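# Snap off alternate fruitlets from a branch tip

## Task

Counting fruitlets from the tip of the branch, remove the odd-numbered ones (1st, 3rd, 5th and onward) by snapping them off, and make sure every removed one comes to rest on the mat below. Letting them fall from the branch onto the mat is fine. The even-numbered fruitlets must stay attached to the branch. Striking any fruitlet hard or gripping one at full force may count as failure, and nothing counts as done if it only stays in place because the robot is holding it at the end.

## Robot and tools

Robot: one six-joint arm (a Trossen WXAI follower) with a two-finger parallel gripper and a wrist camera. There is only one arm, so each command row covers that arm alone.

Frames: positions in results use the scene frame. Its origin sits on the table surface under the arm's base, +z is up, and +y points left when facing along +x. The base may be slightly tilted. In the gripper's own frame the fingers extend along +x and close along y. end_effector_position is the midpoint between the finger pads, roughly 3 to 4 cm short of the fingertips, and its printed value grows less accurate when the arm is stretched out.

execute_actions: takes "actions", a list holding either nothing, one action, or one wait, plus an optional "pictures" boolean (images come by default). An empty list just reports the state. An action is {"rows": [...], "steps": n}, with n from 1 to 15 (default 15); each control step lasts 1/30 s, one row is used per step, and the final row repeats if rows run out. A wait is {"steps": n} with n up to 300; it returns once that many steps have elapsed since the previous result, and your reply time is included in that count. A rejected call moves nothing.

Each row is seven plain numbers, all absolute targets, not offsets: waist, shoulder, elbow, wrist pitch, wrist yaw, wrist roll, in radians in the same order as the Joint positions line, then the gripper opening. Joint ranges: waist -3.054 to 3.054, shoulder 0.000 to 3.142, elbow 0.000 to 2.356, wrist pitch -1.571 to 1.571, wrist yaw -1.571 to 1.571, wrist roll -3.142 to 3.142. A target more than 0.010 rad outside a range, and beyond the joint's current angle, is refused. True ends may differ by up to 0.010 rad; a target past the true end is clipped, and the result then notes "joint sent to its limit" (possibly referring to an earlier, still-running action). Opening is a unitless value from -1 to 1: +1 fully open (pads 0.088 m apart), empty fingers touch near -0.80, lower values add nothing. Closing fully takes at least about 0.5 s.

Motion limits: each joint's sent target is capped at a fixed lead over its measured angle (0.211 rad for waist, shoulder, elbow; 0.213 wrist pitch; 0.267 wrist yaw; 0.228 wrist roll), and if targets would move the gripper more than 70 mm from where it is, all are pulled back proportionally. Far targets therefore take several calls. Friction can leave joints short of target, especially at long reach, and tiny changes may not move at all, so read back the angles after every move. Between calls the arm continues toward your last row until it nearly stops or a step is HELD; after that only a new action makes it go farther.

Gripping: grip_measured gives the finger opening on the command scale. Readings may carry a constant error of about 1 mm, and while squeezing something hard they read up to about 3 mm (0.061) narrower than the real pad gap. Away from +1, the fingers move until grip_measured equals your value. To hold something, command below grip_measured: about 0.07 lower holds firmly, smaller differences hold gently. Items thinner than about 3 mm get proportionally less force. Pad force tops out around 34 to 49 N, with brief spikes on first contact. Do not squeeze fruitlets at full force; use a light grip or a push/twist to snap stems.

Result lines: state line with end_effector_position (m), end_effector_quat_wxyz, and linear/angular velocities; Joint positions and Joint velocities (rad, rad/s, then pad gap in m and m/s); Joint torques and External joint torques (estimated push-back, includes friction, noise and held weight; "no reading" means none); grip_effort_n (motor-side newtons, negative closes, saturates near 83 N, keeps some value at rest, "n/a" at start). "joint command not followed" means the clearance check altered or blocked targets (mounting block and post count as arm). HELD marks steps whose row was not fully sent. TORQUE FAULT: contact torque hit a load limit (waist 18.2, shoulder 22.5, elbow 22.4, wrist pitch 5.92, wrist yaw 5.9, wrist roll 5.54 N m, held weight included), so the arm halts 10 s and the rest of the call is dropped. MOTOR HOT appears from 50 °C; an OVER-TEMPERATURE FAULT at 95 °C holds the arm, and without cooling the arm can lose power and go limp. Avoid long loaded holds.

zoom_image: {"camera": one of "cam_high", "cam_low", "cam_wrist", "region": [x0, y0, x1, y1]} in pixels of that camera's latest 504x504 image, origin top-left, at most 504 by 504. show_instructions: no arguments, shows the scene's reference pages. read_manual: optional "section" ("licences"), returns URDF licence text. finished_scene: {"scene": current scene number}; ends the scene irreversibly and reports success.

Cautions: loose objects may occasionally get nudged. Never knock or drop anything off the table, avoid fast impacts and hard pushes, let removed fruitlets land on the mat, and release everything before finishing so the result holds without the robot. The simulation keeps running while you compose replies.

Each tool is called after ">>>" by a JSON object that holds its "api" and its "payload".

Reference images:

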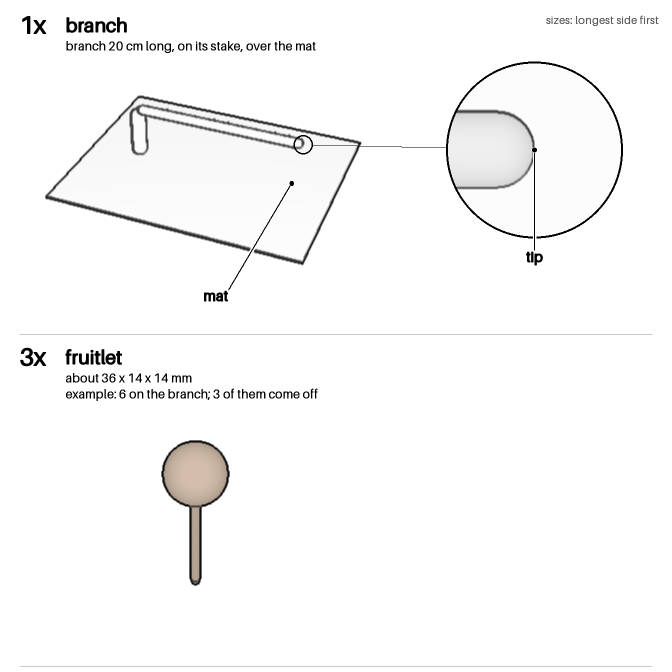

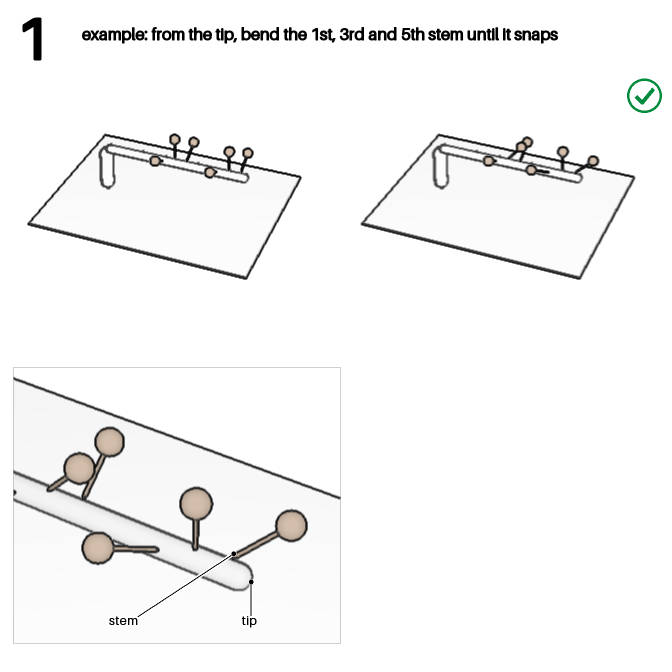

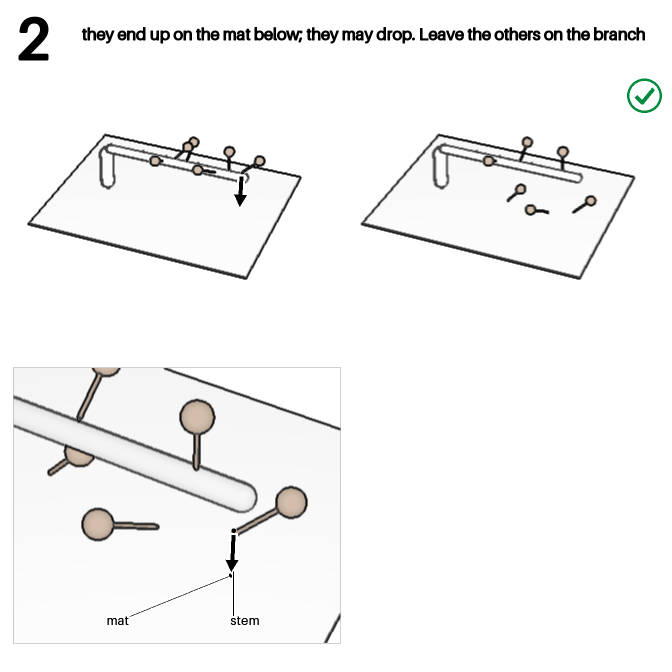

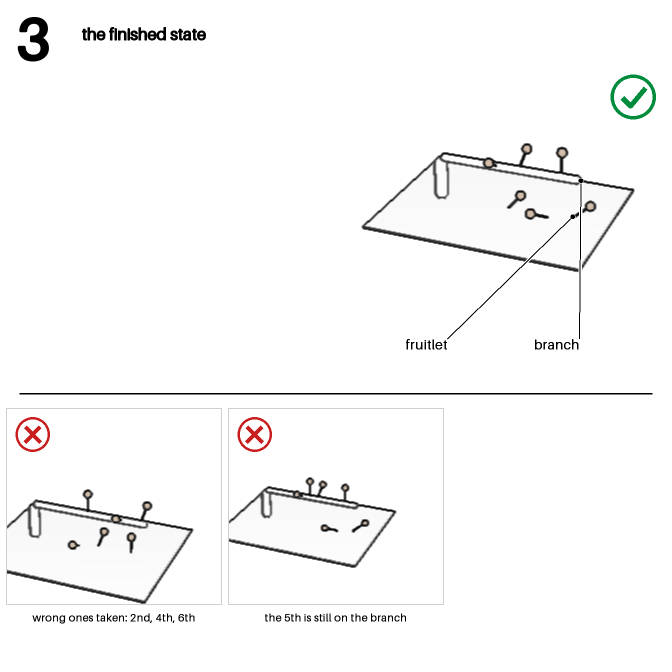

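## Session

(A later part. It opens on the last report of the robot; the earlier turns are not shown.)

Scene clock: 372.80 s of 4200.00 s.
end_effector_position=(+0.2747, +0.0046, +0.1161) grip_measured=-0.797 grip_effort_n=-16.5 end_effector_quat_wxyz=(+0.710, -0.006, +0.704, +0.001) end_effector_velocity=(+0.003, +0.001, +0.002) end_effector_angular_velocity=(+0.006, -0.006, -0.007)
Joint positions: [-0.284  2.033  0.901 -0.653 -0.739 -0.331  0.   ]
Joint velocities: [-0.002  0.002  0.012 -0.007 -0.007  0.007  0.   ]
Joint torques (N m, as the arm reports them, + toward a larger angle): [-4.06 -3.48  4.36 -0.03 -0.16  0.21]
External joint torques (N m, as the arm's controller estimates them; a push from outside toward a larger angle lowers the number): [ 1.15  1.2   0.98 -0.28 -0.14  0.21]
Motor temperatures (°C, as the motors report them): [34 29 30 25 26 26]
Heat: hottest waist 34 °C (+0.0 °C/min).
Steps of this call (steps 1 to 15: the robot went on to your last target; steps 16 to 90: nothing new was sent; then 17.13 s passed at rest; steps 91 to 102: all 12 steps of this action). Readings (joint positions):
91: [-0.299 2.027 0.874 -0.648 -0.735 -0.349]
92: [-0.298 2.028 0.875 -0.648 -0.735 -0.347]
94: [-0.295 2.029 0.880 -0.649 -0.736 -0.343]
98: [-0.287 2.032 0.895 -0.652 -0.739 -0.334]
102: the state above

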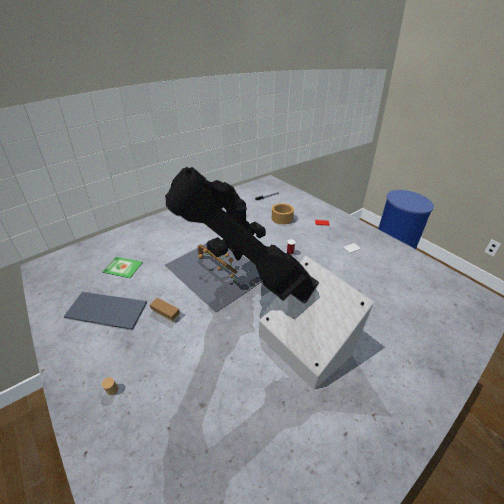

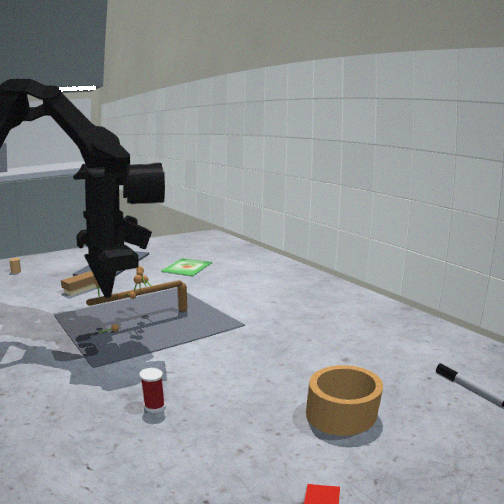

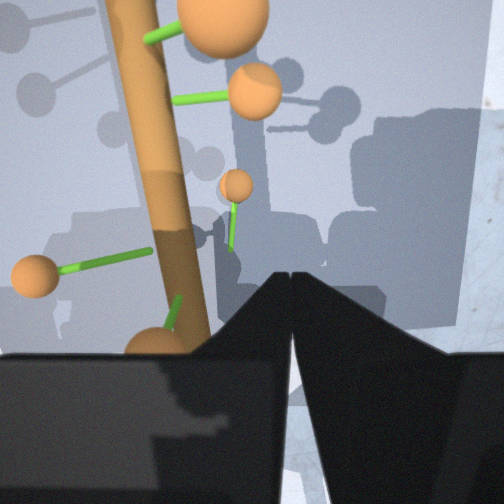

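>>> {"api": "execute_actions", "payload": {"actions": [{"rows":[[-0.33,2.0,0.93,-0.76,-0.72,-0.39,-0.8],[-0.33,2.0,0.93,-0.76,-0.72,-0.39,-0.8],[-0.385,1.975,0.98,-0.875,-0.705,-0.46,-0.8],[-0.385,1.975,0.98,-0.875,-0.705,-0.46,-0.8],[-0.44,1.95,1.027,-0.99,-0.69,-0.53,-0.8],[-0.44,1.95,1.027,-0.99,-0.69,-0.53,-0.8],[-0.44,1.93,1.04,-1.0,-0.69,-0.53,-0.8],[-0.24,1.86,1.08,-1.04,-0.52,-0.3,-0.8],[-0.03,1.77,1.13,-1.09,-0.35,-0.06,-0.8],[-0.03,1.77,1.13,-1.09,-0.35,-0.06,-0.8],[0.17,1.69,1.18,-1.14,-0.17,0.18,-0.8],[0.17,1.69,1.18,-1.14,-0.17,0.18,-0.8],[0.369,1.617,1.229,-1.183,0,0.414,-0.8]],"steps":15}], "pictures": false}}

>>> {"api": "execute_actions", "payload": {"actions": [{"rows":[[0.369,1.617,1.229,-1.183,0,0.414,-0.8],[0.369,1.617,1.229,-1.183,0,0.414,-0.8],[0.369,1.617,1.229,-1.183,0,0.414,-0.8],[0.369,1.617,1.229,-1.183,0,0.414,-0.8],[0.369,1.617,1.229,-1.183,0,0.414,-0.8],[0.369,1.617,1.229,-1.183,0,0.414,-0.8],[0.369,1.617,1.229,-1.183,0,0.414,-0.8],[0.369,1.617,1.229,-1.183,0,0.414,-0.8],[0.369,1.63,1.18,-1.12,0,0.414,-0.8],[0.369,1.645,1.121,-1.047,0,0.414,-0.8]],"steps":15}]}}

Scene clock: 437.83 s of 4200.00 s.
end_effector_position=(+0.2812, +0.0829, +0.2033) grip_measured=-0.797 grip_effort_n=-16.5 end_effector_quat_wxyz=(+0.651, -0.211, +0.702, -0.195) end_effector_velocity=(+0.037, +0.379, +0.118) end_effector_angular_velocity=(-1.983, -0.544, +0.658)
Joint positions: [-0.027  1.688  1.189 -1.132 -0.186 -0.038  0.   ]
Joint velocities: [ 1.668 -0.979  0.603 -0.447  1.897  1.722  0.   ]
Joint torques (N m, as the arm reports them, + toward a larger angle): [-4.08 -3.31  2.81 -0.35  0.54  0.24]
External joint torques (N m, as the arm's controller estimates them; a push from outside toward a larger angle lowers the number): [ 0.98 -0.61  0.71 -0.22  0.13  0.2 ]
Motor temperatures (°C, as the motors report them): [35 29 30 25 26 26]
Heat: hottest waist 35 °C (+1.0 °C/min).
Steps of this call (steps 1 to 15: the robot went on to your last target; steps 16 to 90: nothing new was sent; then 61.53 s passed at rest; steps 91 to 105: all 15 steps of this action). Readings (joint positions):
91: [-0.288 2.033 0.907 -0.679 -0.739 -0.338]
92: [-0.297 2.030 0.911 -0.703 -0.736 -0.349]
94: [-0.331 2.016 0.933 -0.785 -0.722 -0.397]
98: [-0.400 1.957 1.008 -0.940 -0.657 -0.442]
105: the state above

Scene clock: 438.33 s of 4200.00 s.
end_effector_position=(+0.2582, +0.1384, +0.1465) grip_measured=-0.797 grip_effort_n=-16.5 end_effector_quat_wxyz=(+0.655, -0.265, +0.657, -0.263) end_effector_velocity=(-0.006, -0.032, -0.039) end_effector_angular_velocity=(-0.004, -0.034, -0.022)
Joint positions: [ 0.362  1.637  1.136 -1.07  -0.005  0.401  0.   ]
Joint velocities: [ 0.027  0.032 -0.173  0.212  0.007  0.066  0.   ]
Joint torques (N m, as the arm reports them, + toward a larger angle): [-3.5  -5.04  3.34 -0.04  0.58  0.28]
External joint torques (N m, as the arm's controller estimates them; a push from outside toward a larger angle lowers the number): [ 0.84  1.35 -0.53  0.07  0.11  0.24]
Motor temperatures (°C, as the motors report them): [35 29 30 25 26 26]
Heat: hottest waist 35 °C (+1.0 °C/min).
Steps of this call (steps 1 to 15: all 15 steps of this action). Readings (joint positions):
1: [0.028 1.661 1.206 -1.144 -0.134 0.021]
2: [0.083 1.642 1.218 -1.153 -0.098 0.079]
4: [0.193 1.626 1.228 -1.165 -0.054 0.197]
8: [0.338 1.625 1.228 -1.178 -0.024 0.348]
15: the state above

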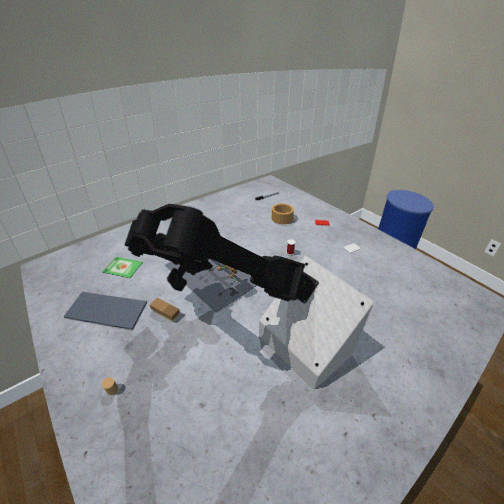

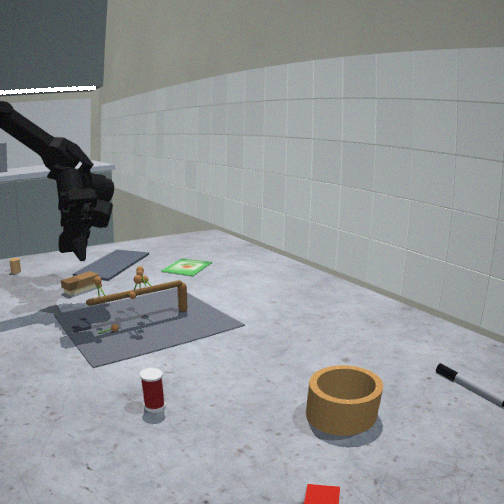

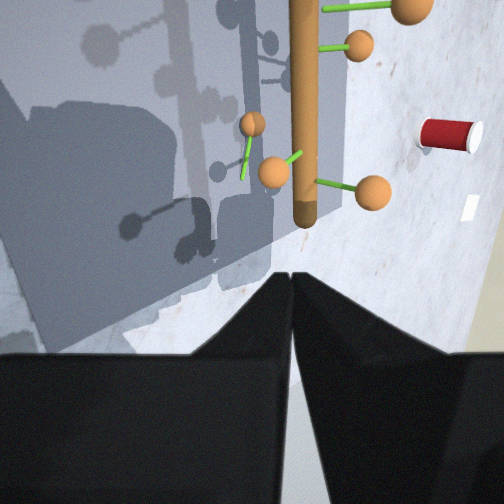

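>>> {"api": "execute_actions", "payload": {"actions": [{"rows":[[0.372,1.655,1.09,-1.0,0,0.417,-0.8],[0.372,1.655,1.09,-1.0,0,0.417,-0.8],[0.374,1.67,1.055,-0.95,0,0.419,-0.8],[0.374,1.67,1.055,-0.95,0,0.419,-0.8],[0.375,1.684,1.02,-0.905,0,0.42,-0.8],[0.375,1.684,1.02,-0.905,0,0.42,-0.8],[0.375,1.694,0.991,-0.868,0,0.42,-0.8]],"steps":15}]}}

Scene clock: 456.17 s of 4200.00 s.
end_effector_position=(+0.2563, +0.1088, +0.1134) grip_measured=-0.797 grip_effort_n=-16.5 end_effector_quat_wxyz=(+0.659, -0.265, +0.653, -0.261) end_effector_velocity=(+0.012, +0.004, -0.004) end_effector_angular_velocity=(+0.033, -0.038, +0.044)
Joint positions: [ 0.372  1.684  1.    -0.875 -0.003  0.414  0.   ]
Joint velocities: [-0.002 -0.002 -0.002  0.066 -0.007 -0.007  0.   ]
Joint torques (N m, as the arm reports them, + toward a larger angle): [-3.43 -4.3   1.93 -0.21  0.58  0.26]
External joint torques (N m, as the arm's controller estimates them; a push from outside toward a larger angle lowers the number): [ 0.92  1.05 -0.69  0.02  0.12  0.22]
Motor temperatures (°C, as the motors report them): [34 29 30 25 26 26]
Heat: hottest waist 34 °C (+0.0 °C/min).
Steps of this call (steps 1 to 30: the robot went on to your last target; steps 31 to 90: nothing new was sent; then 14.33 s passed at rest; steps 91 to 105: all 15 steps of this action). Readings (joint positions):
91: [0.367 1.638 1.122 -1.037 -0.003 0.409]
92: [0.367 1.638 1.117 -1.027 -0.003 0.409]
94: [0.369 1.643 1.094 -0.991 -0.003 0.411]
98: [0.372 1.670 1.033 -0.915 -0.003 0.413]
105: the state above

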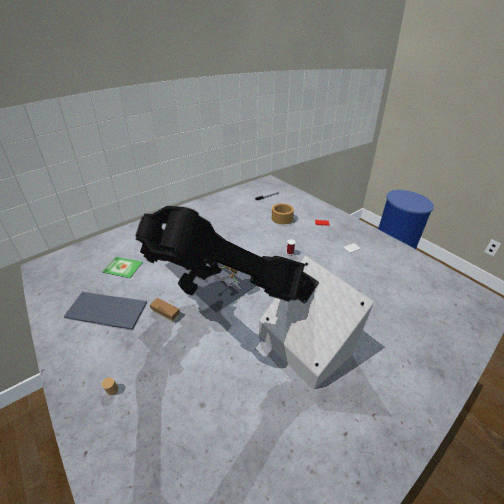

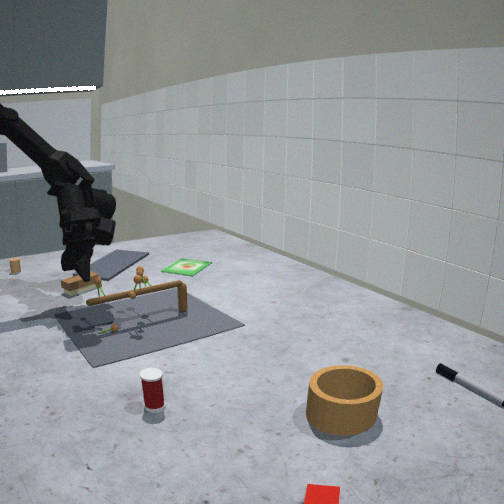

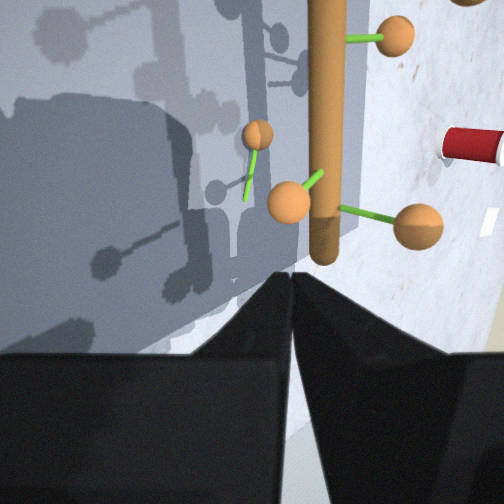

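>>> {"api": "execute_actions", "payload": {"actions": [{"rows":[[0.375,1.71,0.975,-0.845,0,0.42,-0.8],[0.375,1.71,0.975,-0.845,0,0.42,-0.8],[0.375,1.725,0.96,-0.815,0,0.42,-0.8],[0.375,1.725,0.96,-0.815,0,0.42,-0.8],[0.375,1.74,0.945,-0.79,0,0.42,-0.8],[0.375,1.74,0.945,-0.79,0,0.42,-0.8],[0.375,1.755,0.93,-0.76,0,0.42,-0.8],[0.375,1.755,0.93,-0.76,0,0.42,-0.8],[0.375,1.768,0.915,-0.734,0,0.42,-0.8]],"steps":15}]}}

Scene clock: 470.93 s of 4200.00 s.
end_effector_position=(+0.2526, +0.0828, +0.0889) grip_measured=-0.797 grip_effort_n=-16.5 end_effector_quat_wxyz=(+0.653, -0.265, +0.658, -0.266) end_effector_velocity=(+0.006, -0.002, -0.007) end_effector_angular_velocity=(+0.022, -0.019, +0.025)
Joint positions: [ 0.372  1.756  0.922 -0.743 -0.003  0.414  0.   ]
Joint velocities: [-0.002  0.012 -0.017  0.066 -0.007 -0.007  0.   ]
Joint torques (N m, as the arm reports them, + toward a larger angle): [-3.49 -4.04  1.8  -0.15  0.58  0.26]
External joint torques (N m, as the arm's controller estimates them; a push from outside toward a larger angle lowers the number): [ 0.93  1.31 -0.44  0.09  0.12  0.22]
Motor temperatures (°C, as the motors report them): [34 29 29 25 26 26]
Heat: hottest waist 34 °C (+0.0 °C/min).
Steps of this call (steps 1 to 15: the robot went on to your last target; steps 16 to 90: nothing new was sent; then 11.27 s passed at rest; steps 91 to 105: all 15 steps of this action). Readings (joint positions):
91: [0.372 1.686 0.995 -0.865 -0.003 0.414]
92: [0.372 1.688 0.993 -0.859 -0.003 0.414]
94: [0.372 1.697 0.982 -0.839 -0.003 0.414]
98: [0.372 1.728 0.953 -0.792 -0.003 0.414]
105: the state above

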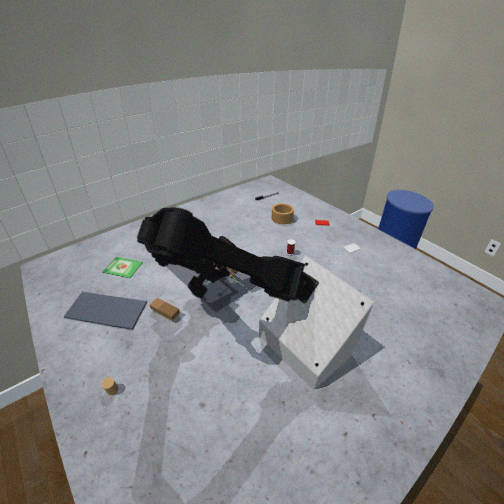

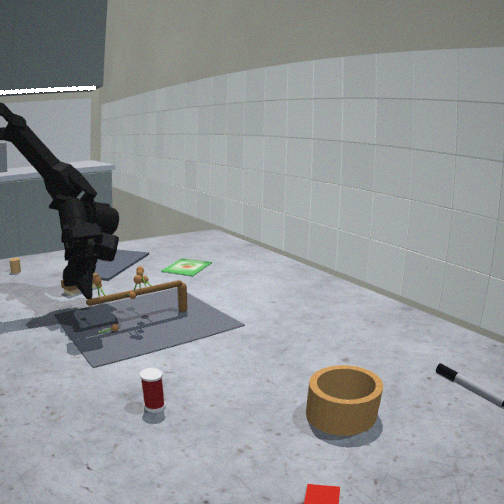

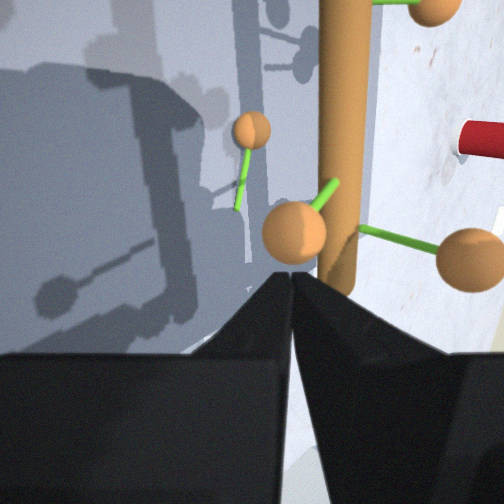

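>>> {"api": "execute_actions", "payload": {"actions": [{"rows":[[0.371,1.772,0.93,-0.737,0,0.416,-0.8],[0.371,1.772,0.93,-0.737,0,0.416,-0.8],[0.367,1.781,0.941,-0.74,0,0.412,-0.8],[0.367,1.781,0.941,-0.74,0,0.412,-0.8],[0.363,1.79,0.953,-0.742,0,0.408,-0.8],[0.363,1.79,0.953,-0.742,0,0.408,-0.8],[0.359,1.799,0.965,-0.745,0,0.404,-0.8],[0.359,1.799,0.965,-0.745,0,0.404,-0.8],[0.355,1.808,0.977,-0.748,0,0.4,-0.8],[0.355,1.808,0.977,-0.748,0,0.4,-0.8],[0.351,1.817,0.989,-0.75,0,0.396,-0.8],[0.351,1.817,0.989,-0.75,0,0.396,-0.8],[0.347,1.826,1.001,-0.753,0,0.392,-0.8]],"steps":15}], "pictures": false}}

>>> {"api": "execute_actions", "payload": {"actions": [{"rows":[[0.343,1.835,1.013,-0.756,0,0.388,-0.8],[0.343,1.835,1.013,-0.756,0,0.388,-0.8],[0.339,1.844,1.025,-0.758,0,0.384,-0.8],[0.339,1.844,1.025,-0.758,0,0.384,-0.8],[0.335,1.853,1.037,-0.761,0,0.38,-0.8],[0.335,1.853,1.037,-0.761,0,0.38,-0.8],[0.331,1.862,1.049,-0.763,0,0.376,-0.8],[0.331,1.862,1.049,-0.763,0,0.376,-0.8],[0.327,1.871,1.061,-0.765,0,0.372,-0.8]],"steps":15}]}}

Scene clock: 489.63 s of 4200.00 s.
end_effector_position=(+0.2703, +0.0838, +0.0878) grip_measured=-0.797 grip_effort_n=-16.5 end_effector_quat_wxyz=(+0.657, -0.263, +0.655, -0.267) end_effector_velocity=(+0.027, +0.000, +0.001) end_effector_angular_velocity=(+0.004, +0.003, -0.010)
Joint positions: [ 0.352  1.807  0.986 -0.748 -0.003  0.402  0.   ]
Joint velocities: [-0.042  0.085  0.115 -0.037 -0.007 -0.037  0.   ]
Joint torques (N m, as the arm reports them, + toward a larger angle): [-4.09 -4.28  2.88 -0.5   0.57 -0.21]
External joint torques (N m, as the arm's controller estimates them; a push from outside toward a larger angle lowers the number): [ 0.55  1.26  0.81 -0.17  0.12 -0.25]
Motor temperatures (°C, as the motors report them): [34 29 29 25 27 26]
Heat: hottest waist 34 °C (-1.0 °C/min).
Steps of this call (steps 1 to 15: the robot went on to your last target; steps 16 to 90: nothing new was sent; then 15.20 s passed at rest; steps 91 to 105: all 15 steps of this action). Readings (joint positions):
91: [0.372 1.757 0.921 -0.737 -0.003 0.414]
92: [0.372 1.758 0.921 -0.737 -0.003 0.414]
94: [0.372 1.763 0.926 -0.737 -0.003 0.414]
98: [0.366 1.779 0.946 -0.740 -0.003 0.414]
105: the state above

Scene clock: 490.13 s of 4200.00 s.
end_effector_position=(+0.2875, +0.0836, +0.0883) grip_measured=-0.797 grip_effort_n=-16.5 end_effector_quat_wxyz=(+0.658, -0.262, +0.654, -0.266) end_effector_velocity=(+0.005, +0.001, +0.000) end_effector_angular_velocity=(+0.008, +0.010, +0.010)
Joint positions: [ 0.329  1.857  1.053 -0.762 -0.003  0.379  0.   ]
Joint velocities: [-0.007  0.012  0.022 -0.007 -0.007 -0.022  0.   ]
Joint torques (N m, as the arm reports them, + toward a larger angle): [-4.36 -4.41  3.19 -0.44  0.58 -0.22]
External joint torques (N m, as the arm's controller estimates them; a push from outside toward a larger angle lowers the number): [ 0.71  1.31  0.87 -0.22  0.11 -0.26]
Motor temperatures (°C, as the motors report them): [34 29 29 25 27 26]
Heat: hottest waist 34 °C (-1.0 °C/min).
Steps of this call (steps 1 to 15: all 15 steps of this action). Readings (joint positions):
1: [0.351 1.811 0.991 -0.750 -0.003 0.400]
2: [0.349 1.815 0.996 -0.751 -0.003 0.398]
4: [0.346 1.823 1.006 -0.753 -0.003 0.395]
8: [0.338 1.841 1.029 -0.759 -0.003 0.387]
15: the state above

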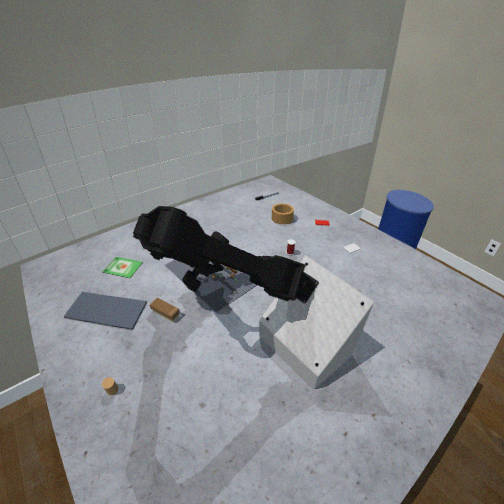

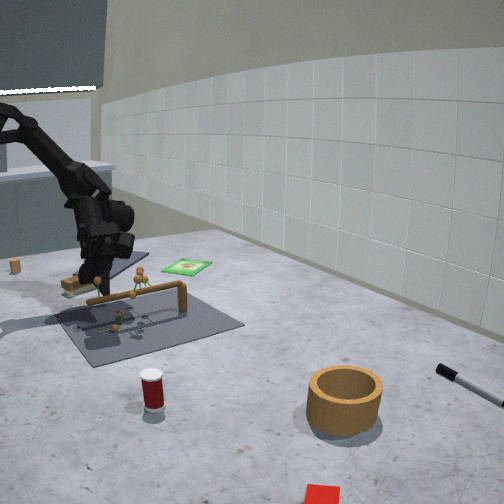

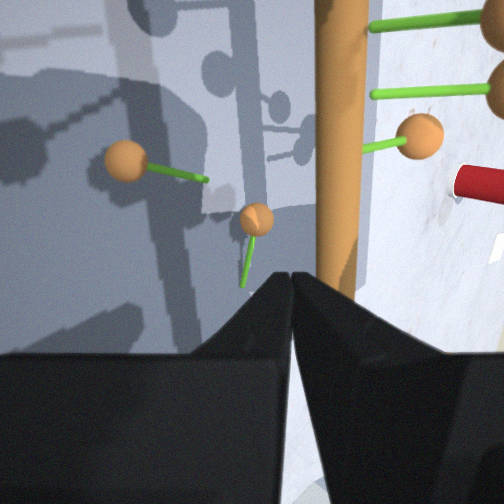

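>>> {"api": "execute_actions", "payload": {"actions": [{"rows":[[0.327,1.84,1.1,-0.84,0,0.372,-0.8],[0.327,1.84,1.1,-0.84,0,0.372,-0.8],[0.326,1.8,1.16,-0.93,0,0.37,-0.8],[0.326,1.8,1.16,-0.93,0,0.37,-0.8],[0.324,1.761,1.22,-1.03,0,0.369,-0.8],[0.324,1.761,1.22,-1.03,0,0.369,-0.8],[0.324,1.761,1.24,-1.05,0,0.369,-0.8],[0.3,1.81,1.33,-1.09,0,0.34,-0.8],[0.27,1.86,1.43,-1.13,0,0.32,-0.8],[0.27,1.86,1.43,-1.13,0,0.32,-0.8],[0.245,1.92,1.52,-1.17,0,0.29,-0.8],[0.245,1.92,1.52,-1.17,0,0.29,-0.8],[0.22,1.975,1.614,-1.216,0,0.265,-0.8]],"steps":15}], "pictures": false}}

>>> {"api": "execute_actions", "payload": {"actions": [{"steps":12}]}}

Scene clock: 509.77 s of 4200.00 s.
end_effector_position=(+0.3508, +0.1430, +0.1643) grip_measured=-0.797 grip_effort_n=-16.5 end_effector_quat_wxyz=(+0.667, -0.263, +0.647, -0.261) end_effector_velocity=(+0.162, -0.032, +0.077) end_effector_angular_velocity=(-0.034, -0.059, -0.086)
Joint positions: [ 0.241  1.916  1.54  -1.166 -0.002  0.292  0.   ]
Joint velocities: [-0.315  0.52   0.838 -0.344  0.022 -0.212  0.   ]
Joint torques (N m, as the arm reports them, + toward a larger angle): [-4.61 -5.26  3.28 -0.84  0.55 -0.21]
External joint torques (N m, as the arm's controller estimates them; a push from outside toward a larger angle lowers the number): [ 0.79  1.26  0.62 -0.19  0.13 -0.24]
Motor temperatures (°C, as the motors report them): [35 29 29 25 27 26]
Heat: hottest waist 35 °C (+1.0 °C/min).
Steps of this call (steps 1 to 15: the robot went on to your last target; steps 16 to 90: nothing new was sent; then 16.13 s passed at rest; steps 91 to 105: all 15 steps of this action). Readings (joint positions):
91: [0.329 1.859 1.062 -0.780 -0.003 0.378]
92: [0.329 1.859 1.070 -0.798 -0.003 0.378]
94: [0.329 1.849 1.101 -0.861 -0.003 0.377]
98: [0.325 1.802 1.209 -1.007 -0.003 0.368]
105: the state above

Scene clock: 510.17 s of 4200.00 s.
end_effector_position=(+0.3585, +0.1398, +0.1687) grip_measured=-0.797 grip_effort_n=-16.0 end_effector_quat_wxyz=(+0.657, -0.263, +0.654, -0.267) end_effector_velocity=(-0.000, +0.001, +0.004) end_effector_angular_velocity=(-0.009, +0.007, -0.000)
Joint positions: [ 0.221  1.96   1.605 -1.213 -0.002  0.272  0.   ]
Joint velocities: [-0.002  0.002  0.017 -0.022  0.007 -0.007  0.   ]
Joint torques (N m, as the arm reports them, + toward a larger angle): [-5.33 -5.2   4.63 -0.32  0.54 -0.22]
External joint torques (N m, as the arm's controller estimates them; a push from outside toward a larger angle lowers the number): [ 0.94  1.63  1.09 -0.21  0.06 -0.26]
Motor temperatures (°C, as the motors report them): [35 29 29 25 27 26]
Heat: hottest waist 35 °C (+1.0 °C/min).
Steps of this call (steps 1 to 12: the robot went on to your last target). Readings (joint positions):
1: [0.232 1.930 1.561 -1.178 -0.002 0.287]
2: [0.226 1.940 1.574 -1.190 -0.002 0.282]
4: [0.221 1.952 1.587 -1.202 -0.002 0.277]
8: [0.221 1.960 1.599 -1.210 -0.002 0.273]
12: the state above

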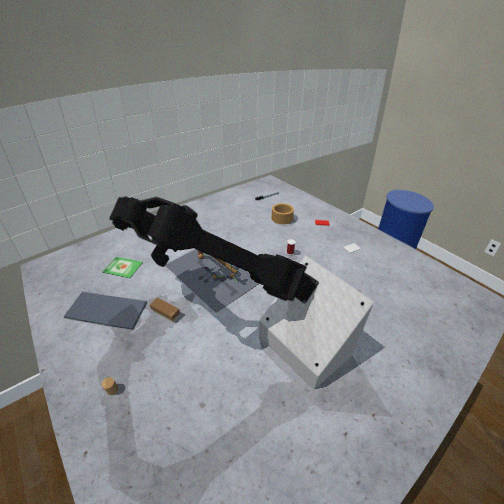

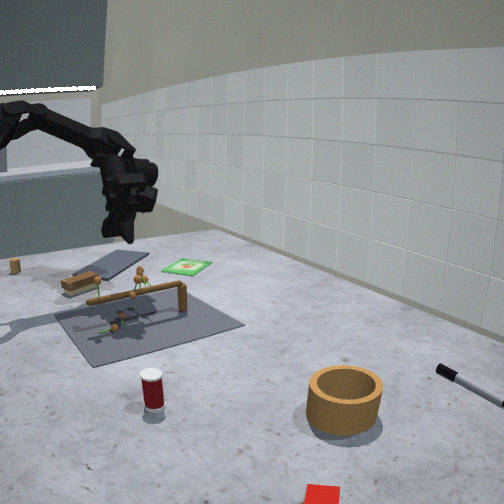

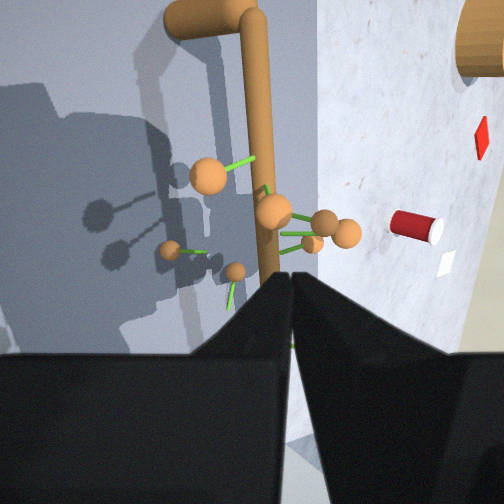

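>>> {"api": "zoom_image", "payload": {"camera": "cam_wrist", "region": [170, 130, 380, 290]}}

Region (170, 130, 380, 290) of cam_wrist's 504x504 image, scaled by 2.400, with more detail than that image has; it fills the top 384 rows of this view, and the rest is white.

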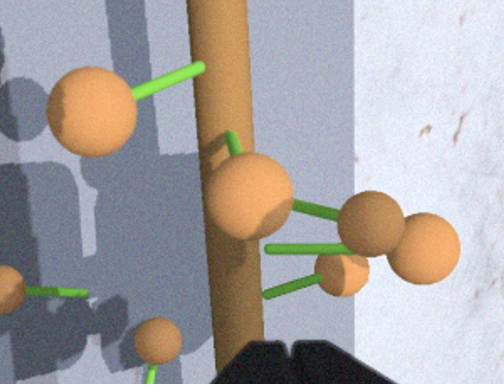

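>>> {"api": "execute_actions", "payload": {"actions": [{"rows":[[0.226,1.95,1.56,-1.18,0,0.274,-0.8],[0.226,1.95,1.56,-1.18,0,0.274,-0.8],[0.23,1.945,1.51,-1.14,0,0.276,-0.8],[0.23,1.945,1.51,-1.14,0,0.276,-0.8],[0.233,1.95,1.47,-1.1,0,0.278,-0.8],[0.233,1.95,1.47,-1.1,0,0.278,-0.8],[0.233,1.955,1.437,-1.066,0,0.278,-0.8]],"steps":15}]}}

Scene clock: 562.83 s of 4200.00 s.
end_effector_position=(+0.3471, +0.1140, +0.1415) grip_measured=-0.797 grip_effort_n=-16.5 end_effector_quat_wxyz=(+0.652, -0.265, +0.659, -0.267) end_effector_velocity=(-0.002, -0.007, -0.001) end_effector_angular_velocity=(-0.008, +0.000, -0.000)
Joint positions: [ 0.23   1.957  1.449 -1.072 -0.002  0.271  0.   ]
Joint velocities: [-0.007 -0.002 -0.027  0.022  0.007 -0.007  0.   ]
Joint torques (N m, as the arm reports them, + toward a larger angle): [-4.93 -6.78  2.64 -0.08  0.54  0.26]
External joint torques (N m, as the arm's controller estimates them; a push from outside toward a larger angle lowers the number): [ 1.24  0.02 -0.74  0.04  0.05  0.22]
Motor temperatures (°C, as the motors report them): [37 30 30 25 27 26]
Heat: hottest waist 37 °C (+3.0 °C/min).
Steps of this call (steps 1 to 30: the robot went on to your last target; steps 31 to 90: nothing new was sent; then 49.17 s passed at rest; steps 91 to 105: all 15 steps of this action). Readings (joint positions):
91: [0.221 1.962 1.601 -1.208 -0.002 0.271]
92: [0.221 1.961 1.595 -1.202 -0.002 0.271]
94: [0.223 1.957 1.563 -1.172 -0.002 0.271]
98: [0.229 1.957 1.485 -1.108 -0.002 0.271]
105: the state above

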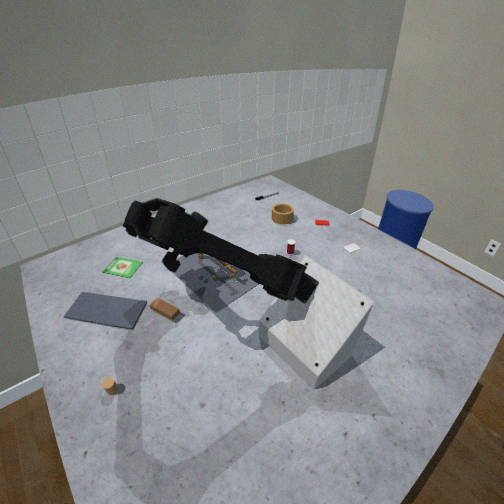

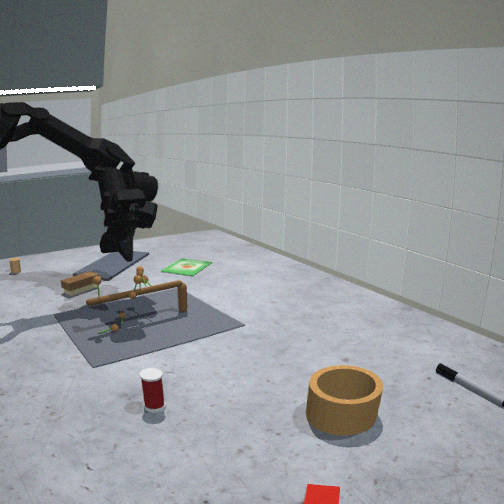

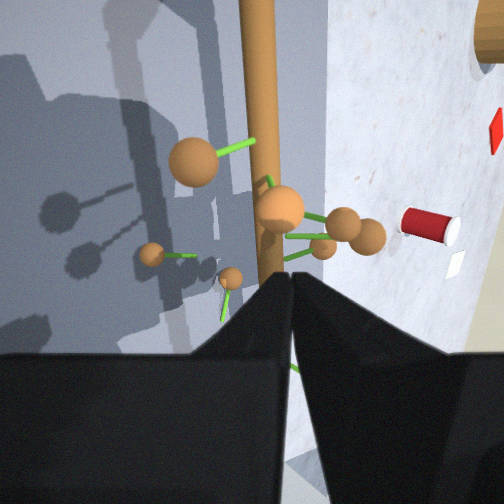

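>>> {"api": "execute_actions", "payload": {"actions": [{"rows":[[0.229,1.96,1.43,-1.05,0,0.274,-0.8],[0.229,1.96,1.43,-1.05,0,0.274,-0.8],[0.229,1.967,1.41,-1.025,0,0.274,-0.8],[0.229,1.967,1.41,-1.025,0,0.274,-0.8],[0.229,1.975,1.39,-1.0,0,0.274,-0.8],[0.229,1.975,1.39,-1.0,0,0.274,-0.8],[0.229,1.983,1.373,-0.974,0,0.274,-0.8]],"steps":15}]}}

Scene clock: 588.03 s of 4200.00 s.
end_effector_position=(+0.3465, +0.0989, +0.1262) grip_measured=-0.797 grip_effort_n=-16.5 end_effector_quat_wxyz=(+0.655, -0.266, +0.656, -0.265) end_effector_velocity=(+0.008, +0.003, -0.001) end_effector_angular_velocity=(+0.018, -0.034, +0.019)
Joint positions: [ 0.23   1.972  1.381 -0.979 -0.002  0.272  0.   ]
Joint velocities: [-0.002 -0.002  0.002  0.037 -0.007  0.007  0.   ]
Joint torques (N m, as the arm reports them, + toward a larger angle): [-5.22 -5.28  2.63 -0.04  0.54  0.12]
External joint torques (N m, as the arm's controller estimates them; a push from outside toward a larger angle lowers the number): [ 0.89  1.46 -0.61  0.04  0.06  0.08]
Motor temperatures (°C, as the motors report them): [37 32 30 25 27 26]
Heat: hottest waist 37 °C (+1.0 °C/min).
Steps of this call (steps 1 to 15: the robot went on to your last target; steps 16 to 90: nothing new was sent; then 21.70 s passed at rest; steps 91 to 105: all 15 steps of this action). Readings (joint positions):
91: [0.230 1.957 1.443 -1.065 -0.002 0.272]
92: [0.230 1.957 1.442 -1.061 -0.002 0.272]
94: [0.230 1.957 1.432 -1.045 -0.002 0.272]
98: [0.230 1.961 1.400 -1.002 -0.002 0.272]
105: the state above

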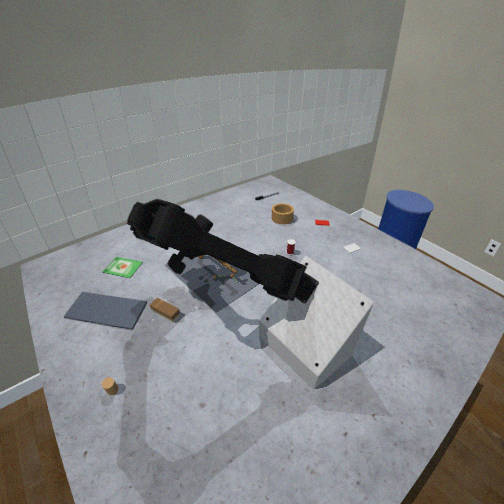

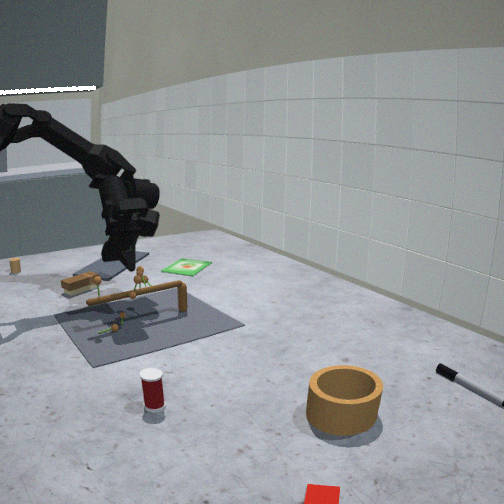

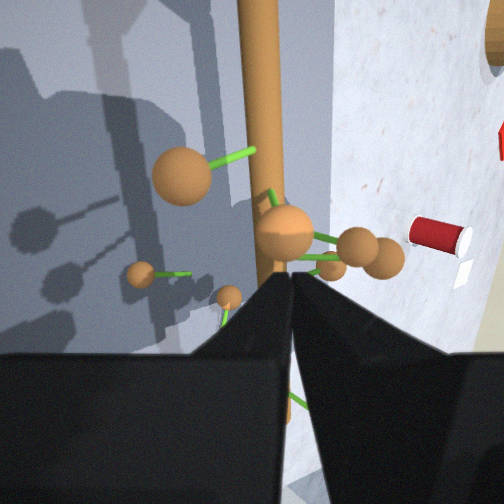

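>>> {"api": "execute_actions", "payload": {"actions": [{"rows":[[0.226,1.995,1.395,-0.98,0,0.271,-0.8],[0.226,1.995,1.395,-0.98,0,0.271,-0.8],[0.223,2.011,1.418,-0.986,0,0.268,-0.8],[0.223,2.011,1.418,-0.986,0,0.268,-0.8],[0.22,2.027,1.441,-0.992,0,0.265,-0.8],[0.22,2.027,1.441,-0.992,0,0.265,-0.8],[0.217,2.043,1.464,-0.998,0,0.262,-0.8],[0.217,2.043,1.464,-0.998,0,0.262,-0.8],[0.214,2.059,1.487,-1.004,0,0.259,-0.8],[0.214,2.059,1.487,-1.004,0,0.259,-0.8],[0.211,2.074,1.51,-1.009,0,0.256,-0.8],[0.211,2.074,1.51,-1.009,0,0.256,-0.8],[0.209,2.088,1.531,-1.014,0,0.254,-0.8]],"steps":15}]}}

Scene clock: 595.93 s of 4200.00 s.
end_effector_position=(+0.3735, +0.0979, +0.1242) grip_measured=-0.797 grip_effort_n=-16.5 end_effector_quat_wxyz=(+0.659, -0.263, +0.653, -0.266) end_effector_velocity=(+0.044, +0.000, -0.003) end_effector_angular_velocity=(+0.028, -0.011, +0.018)
Joint positions: [ 0.213  2.063  1.506 -1.006 -0.002  0.263  0.   ]
Joint velocities: [-0.032  0.139  0.203 -0.037 -0.022 -0.037  0.   ]
Joint torques (N m, as the arm reports them, + toward a larger angle): [-5.64 -5.57  4.09 -0.39  0.54 -0.21]
External joint torques (N m, as the arm's controller estimates them; a push from outside toward a larger angle lowers the number): [ 0.85  1.61  0.93 -0.18  0.08 -0.25]
Motor temperatures (°C, as the motors report them): [38 32 30 25 27 26]
Heat: hottest waist 38 °C (+2.0 °C/min).
Steps of this call (steps 1 to 15: the robot went on to your last target; steps 16 to 90: nothing new was sent; then 4.40 s passed at rest; steps 91 to 105: all 15 steps of this action). Readings (joint positions):
91: [0.230 1.973 1.380 -0.976 -0.002 0.272]
92: [0.230 1.975 1.381 -0.976 -0.002 0.272]
94: [0.229 1.985 1.393 -0.980 -0.002 0.272]
98: [0.223 2.014 1.432 -0.990 -0.002 0.271]
105: the state above

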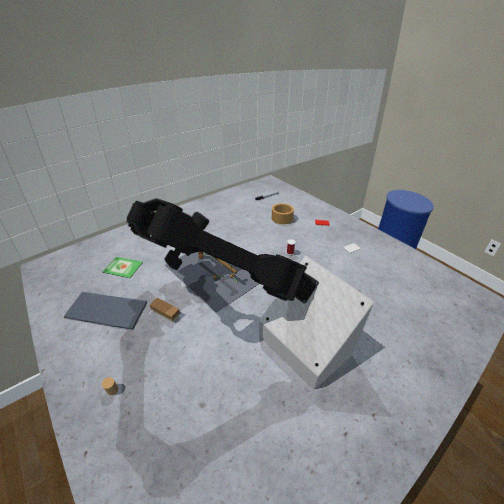

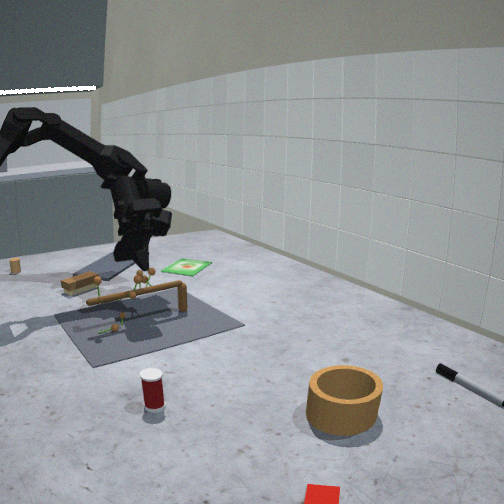

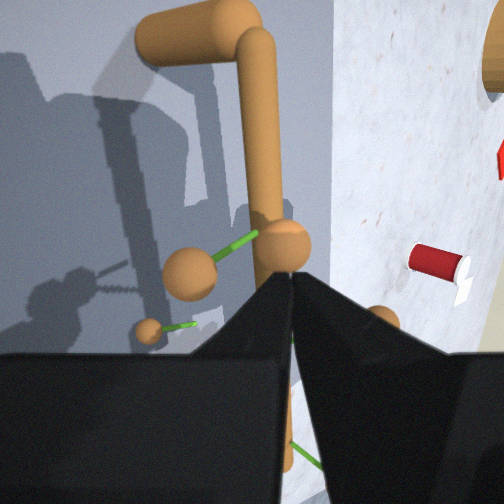

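>>> {"api": "execute_actions", "payload": {"actions": [{"rows":[[0.208,2.098,1.538,-1.012,0,0.253,-0.8],[0.208,2.098,1.538,-1.012,0,0.253,-0.8],[0.206,2.108,1.547,-1.012,0,0.251,-0.8],[0.206,2.108,1.547,-1.012,0,0.251,-0.8],[0.204,2.118,1.559,-1.014,0,0.249,-0.8],[0.204,2.118,1.559,-1.014,0,0.249,-0.8],[0.202,2.128,1.573,-1.017,0,0.247,-0.8],[0.202,2.128,1.573,-1.017,0,0.247,-0.8],[0.201,2.138,1.587,-1.02,0,0.246,-0.8],[0.201,2.138,1.587,-1.02,0,0.246,-0.8],[0.2,2.146,1.597,-1.022,0,0.245,-0.8],[0.2,2.146,1.597,-1.022,0,0.245,-0.8],[0.199,2.154,1.606,-1.024,0,0.244,-0.8]],"steps":15}]}}

Scene clock: 613.43 s of 4200.00 s.
end_effector_position=(+0.3915, +0.0936, +0.1199) grip_measured=-0.797 grip_effort_n=-16.5 end_effector_quat_wxyz=(+0.659, -0.263, +0.652, -0.265) end_effector_velocity=(+0.019, -0.005, -0.003) end_effector_angular_velocity=(-0.008, +0.007, +0.007)
Joint positions: [ 0.202  2.134  1.591 -1.019 -0.002  0.251  0.   ]
Joint velocities: [-0.012  0.076  0.095 -0.022  0.007 -0.022  0.   ]
Joint torques (N m, as the arm reports them, + toward a larger angle): [-5.92 -5.67  4.3  -0.36  0.54 -0.21]
External joint torques (N m, as the arm's controller estimates them; a push from outside toward a larger angle lowers the number): [ 0.97  1.75  0.97 -0.25  0.07 -0.25]
Motor temperatures (°C, as the motors report them): [38 32 30 25 27 26]
Heat: hottest waist 38 °C (+1.0 °C/min).
Steps of this call (steps 1 to 30: the robot went on to your last target; steps 31 to 90: nothing new was sent; then 14.00 s passed at rest; steps 91 to 105: all 15 steps of this action). Readings (joint positions):
91: [0.211 2.076 1.525 -1.013 -0.002 0.260]
92: [0.211 2.078 1.527 -1.013 -0.002 0.260]
94: [0.210 2.085 1.533 -1.013 -0.002 0.258]
98: [0.206 2.104 1.552 -1.013 -0.002 0.255]
105: the state above

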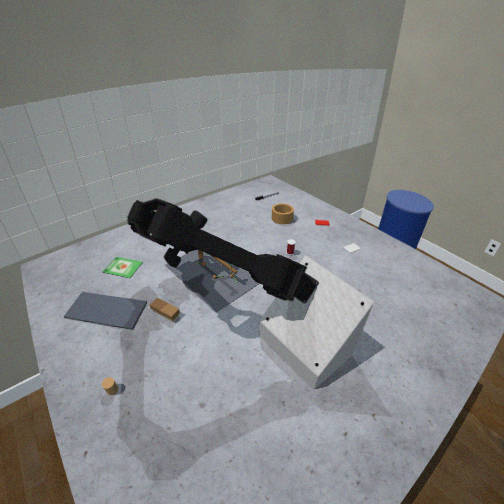

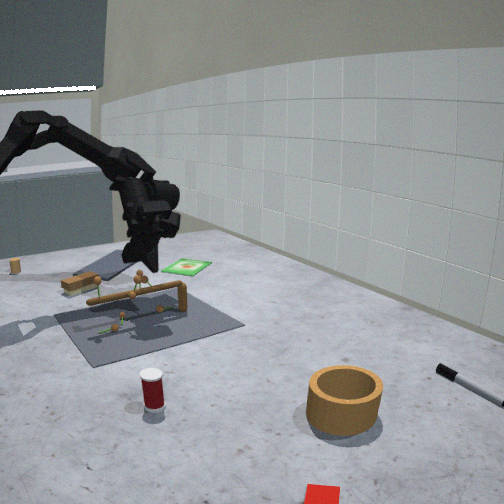

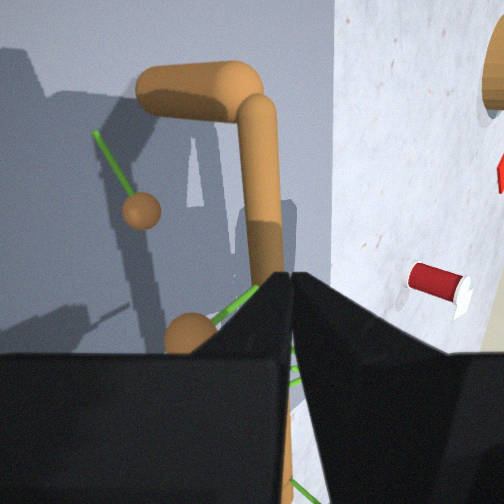

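>>> {"api": "execute_actions", "payload": {"actions": [{"rows":[[0.199,2.135,1.65,-1.09,0,0.244,-0.8],[0.199,2.135,1.65,-1.09,0,0.244,-0.8],[0.199,2.115,1.71,-1.17,0,0.244,-0.8],[0.199,2.115,1.71,-1.17,0,0.244,-0.8],[0.199,2.09,1.764,-1.237,0,0.244,-0.8],[0.199,2.09,1.764,-1.237,0,0.244,-0.8],[0.199,2.08,1.764,-1.237,0,0.244,-0.8],[0.065,2.07,1.63,-1.17,-0.18,0.09,-0.8],[0.065,2.07,1.63,-1.17,-0.18,0.09,-0.8],[-0.07,2.07,1.49,-1.1,-0.365,-0.07,-0.8],[-0.07,2.07,1.49,-1.1,-0.365,-0.07,-0.8],[-0.2,2.075,1.36,-1.035,-0.55,-0.23,-0.8],[-0.2,2.075,1.36,-1.035,-0.55,-0.23,-0.8],[-0.335,2.085,1.225,-0.97,-0.73,-0.394,-0.8]],"steps":15}], "pictures": false}}

>>> {"api": "execute_actions", "payload": {"actions": [{"rows":[[-0.335,2.088,1.218,-0.966,-0.73,-0.394,-0.8]],"steps":15}]}}

Scene clock: 653.13 s of 4200.00 s.
end_effector_position=(+0.3590, +0.0494, +0.1650) grip_measured=-0.797 grip_effort_n=-16.5 end_effector_quat_wxyz=(+0.680, -0.100, +0.721, -0.092) end_effector_velocity=(-0.268, -0.440, +0.036) end_effector_angular_velocity=(+2.207, -0.228, -0.457)
Joint positions: [-0.143  2.068  1.415 -1.034 -0.488 -0.162  0.   ]
Joint velocities: [-1.79   0.208 -1.624  0.637 -2.015 -1.751  0.   ]
Joint torques (N m, as the arm reports them, + toward a larger angle): [-5.1  -5.67  2.94 -0.07 -0.06 -0.26]
External joint torques (N m, as the arm's controller estimates them; a push from outside toward a larger angle lowers the number): [ 0.8   1.41 -0.51  0.05 -0.15 -0.26]
Motor temperatures (°C, as the motors report them): [40 32 30 25 27 26]
Heat: hottest waist 40 °C (+2.0 °C/min).
Steps of this call (steps 1 to 15: the robot went on to your last target; steps 16 to 90: nothing new was sent; then 36.20 s passed at rest; steps 91 to 105: all 15 steps of this action). Readings (joint positions):
91: [0.201 2.140 1.607 -1.038 -0.002 0.250]
92: [0.201 2.140 1.615 -1.053 -0.002 0.250]
94: [0.201 2.140 1.650 -1.109 -0.002 0.250]
98: [0.191 2.109 1.707 -1.177 -0.043 0.213]
105: the state above

Scene clock: 653.63 s of 4200.00 s.
end_effector_position=(+0.3249, +0.0134, +0.1669) grip_measured=-0.797 grip_effort_n=-16.5 end_effector_quat_wxyz=(+0.708, -0.003, +0.706, -0.003) end_effector_velocity=(+0.001, -0.000, +0.002) end_effector_angular_velocity=(+0.020, -0.018, +0.044)
Joint positions: [-0.331  2.09   1.227 -0.969 -0.724 -0.386  0.   ]
Joint velocities: [-0.012 -0.002 -0.007  0.007 -0.022 -0.051  0.   ]
Joint torques (N m, as the arm reports them, + toward a larger angle): [-5.23 -5.62  3.33  0.26 -0.16 -0.25]
External joint torques (N m, as the arm's controller estimates them; a push from outside toward a larger angle lowers the number): [ 0.76 -0.17 -0.7   0.01 -0.13 -0.25]
Motor temperatures (°C, as the motors report them): [40 32 30 25 27 26]
Heat: hottest waist 40 °C (+2.0 °C/min).
Steps of this call (steps 1 to 15: all 15 steps of this action). Readings (joint positions):
1: [-0.201 2.075 1.363 -1.016 -0.549 -0.221]
2: [-0.252 2.081 1.319 -1.008 -0.593 -0.266]
4: [-0.316 2.089 1.264 -0.992 -0.649 -0.323]
8: [-0.331 2.090 1.237 -0.973 -0.708 -0.370]
15: the state above

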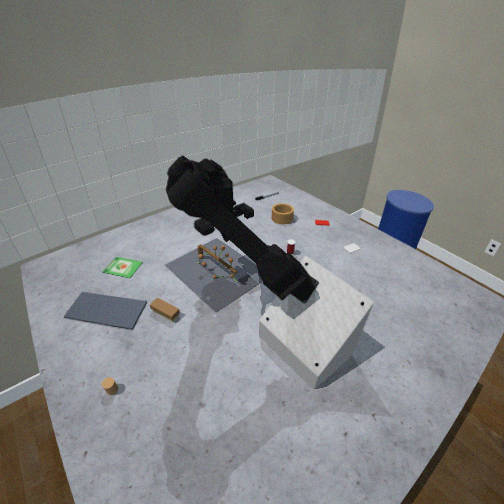

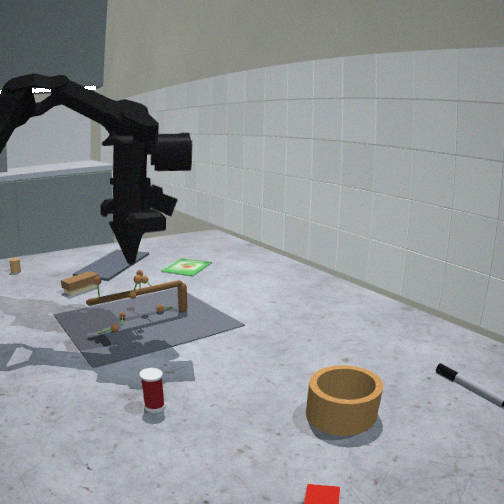

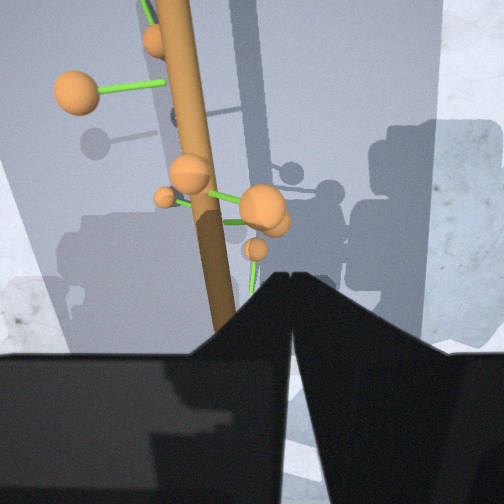

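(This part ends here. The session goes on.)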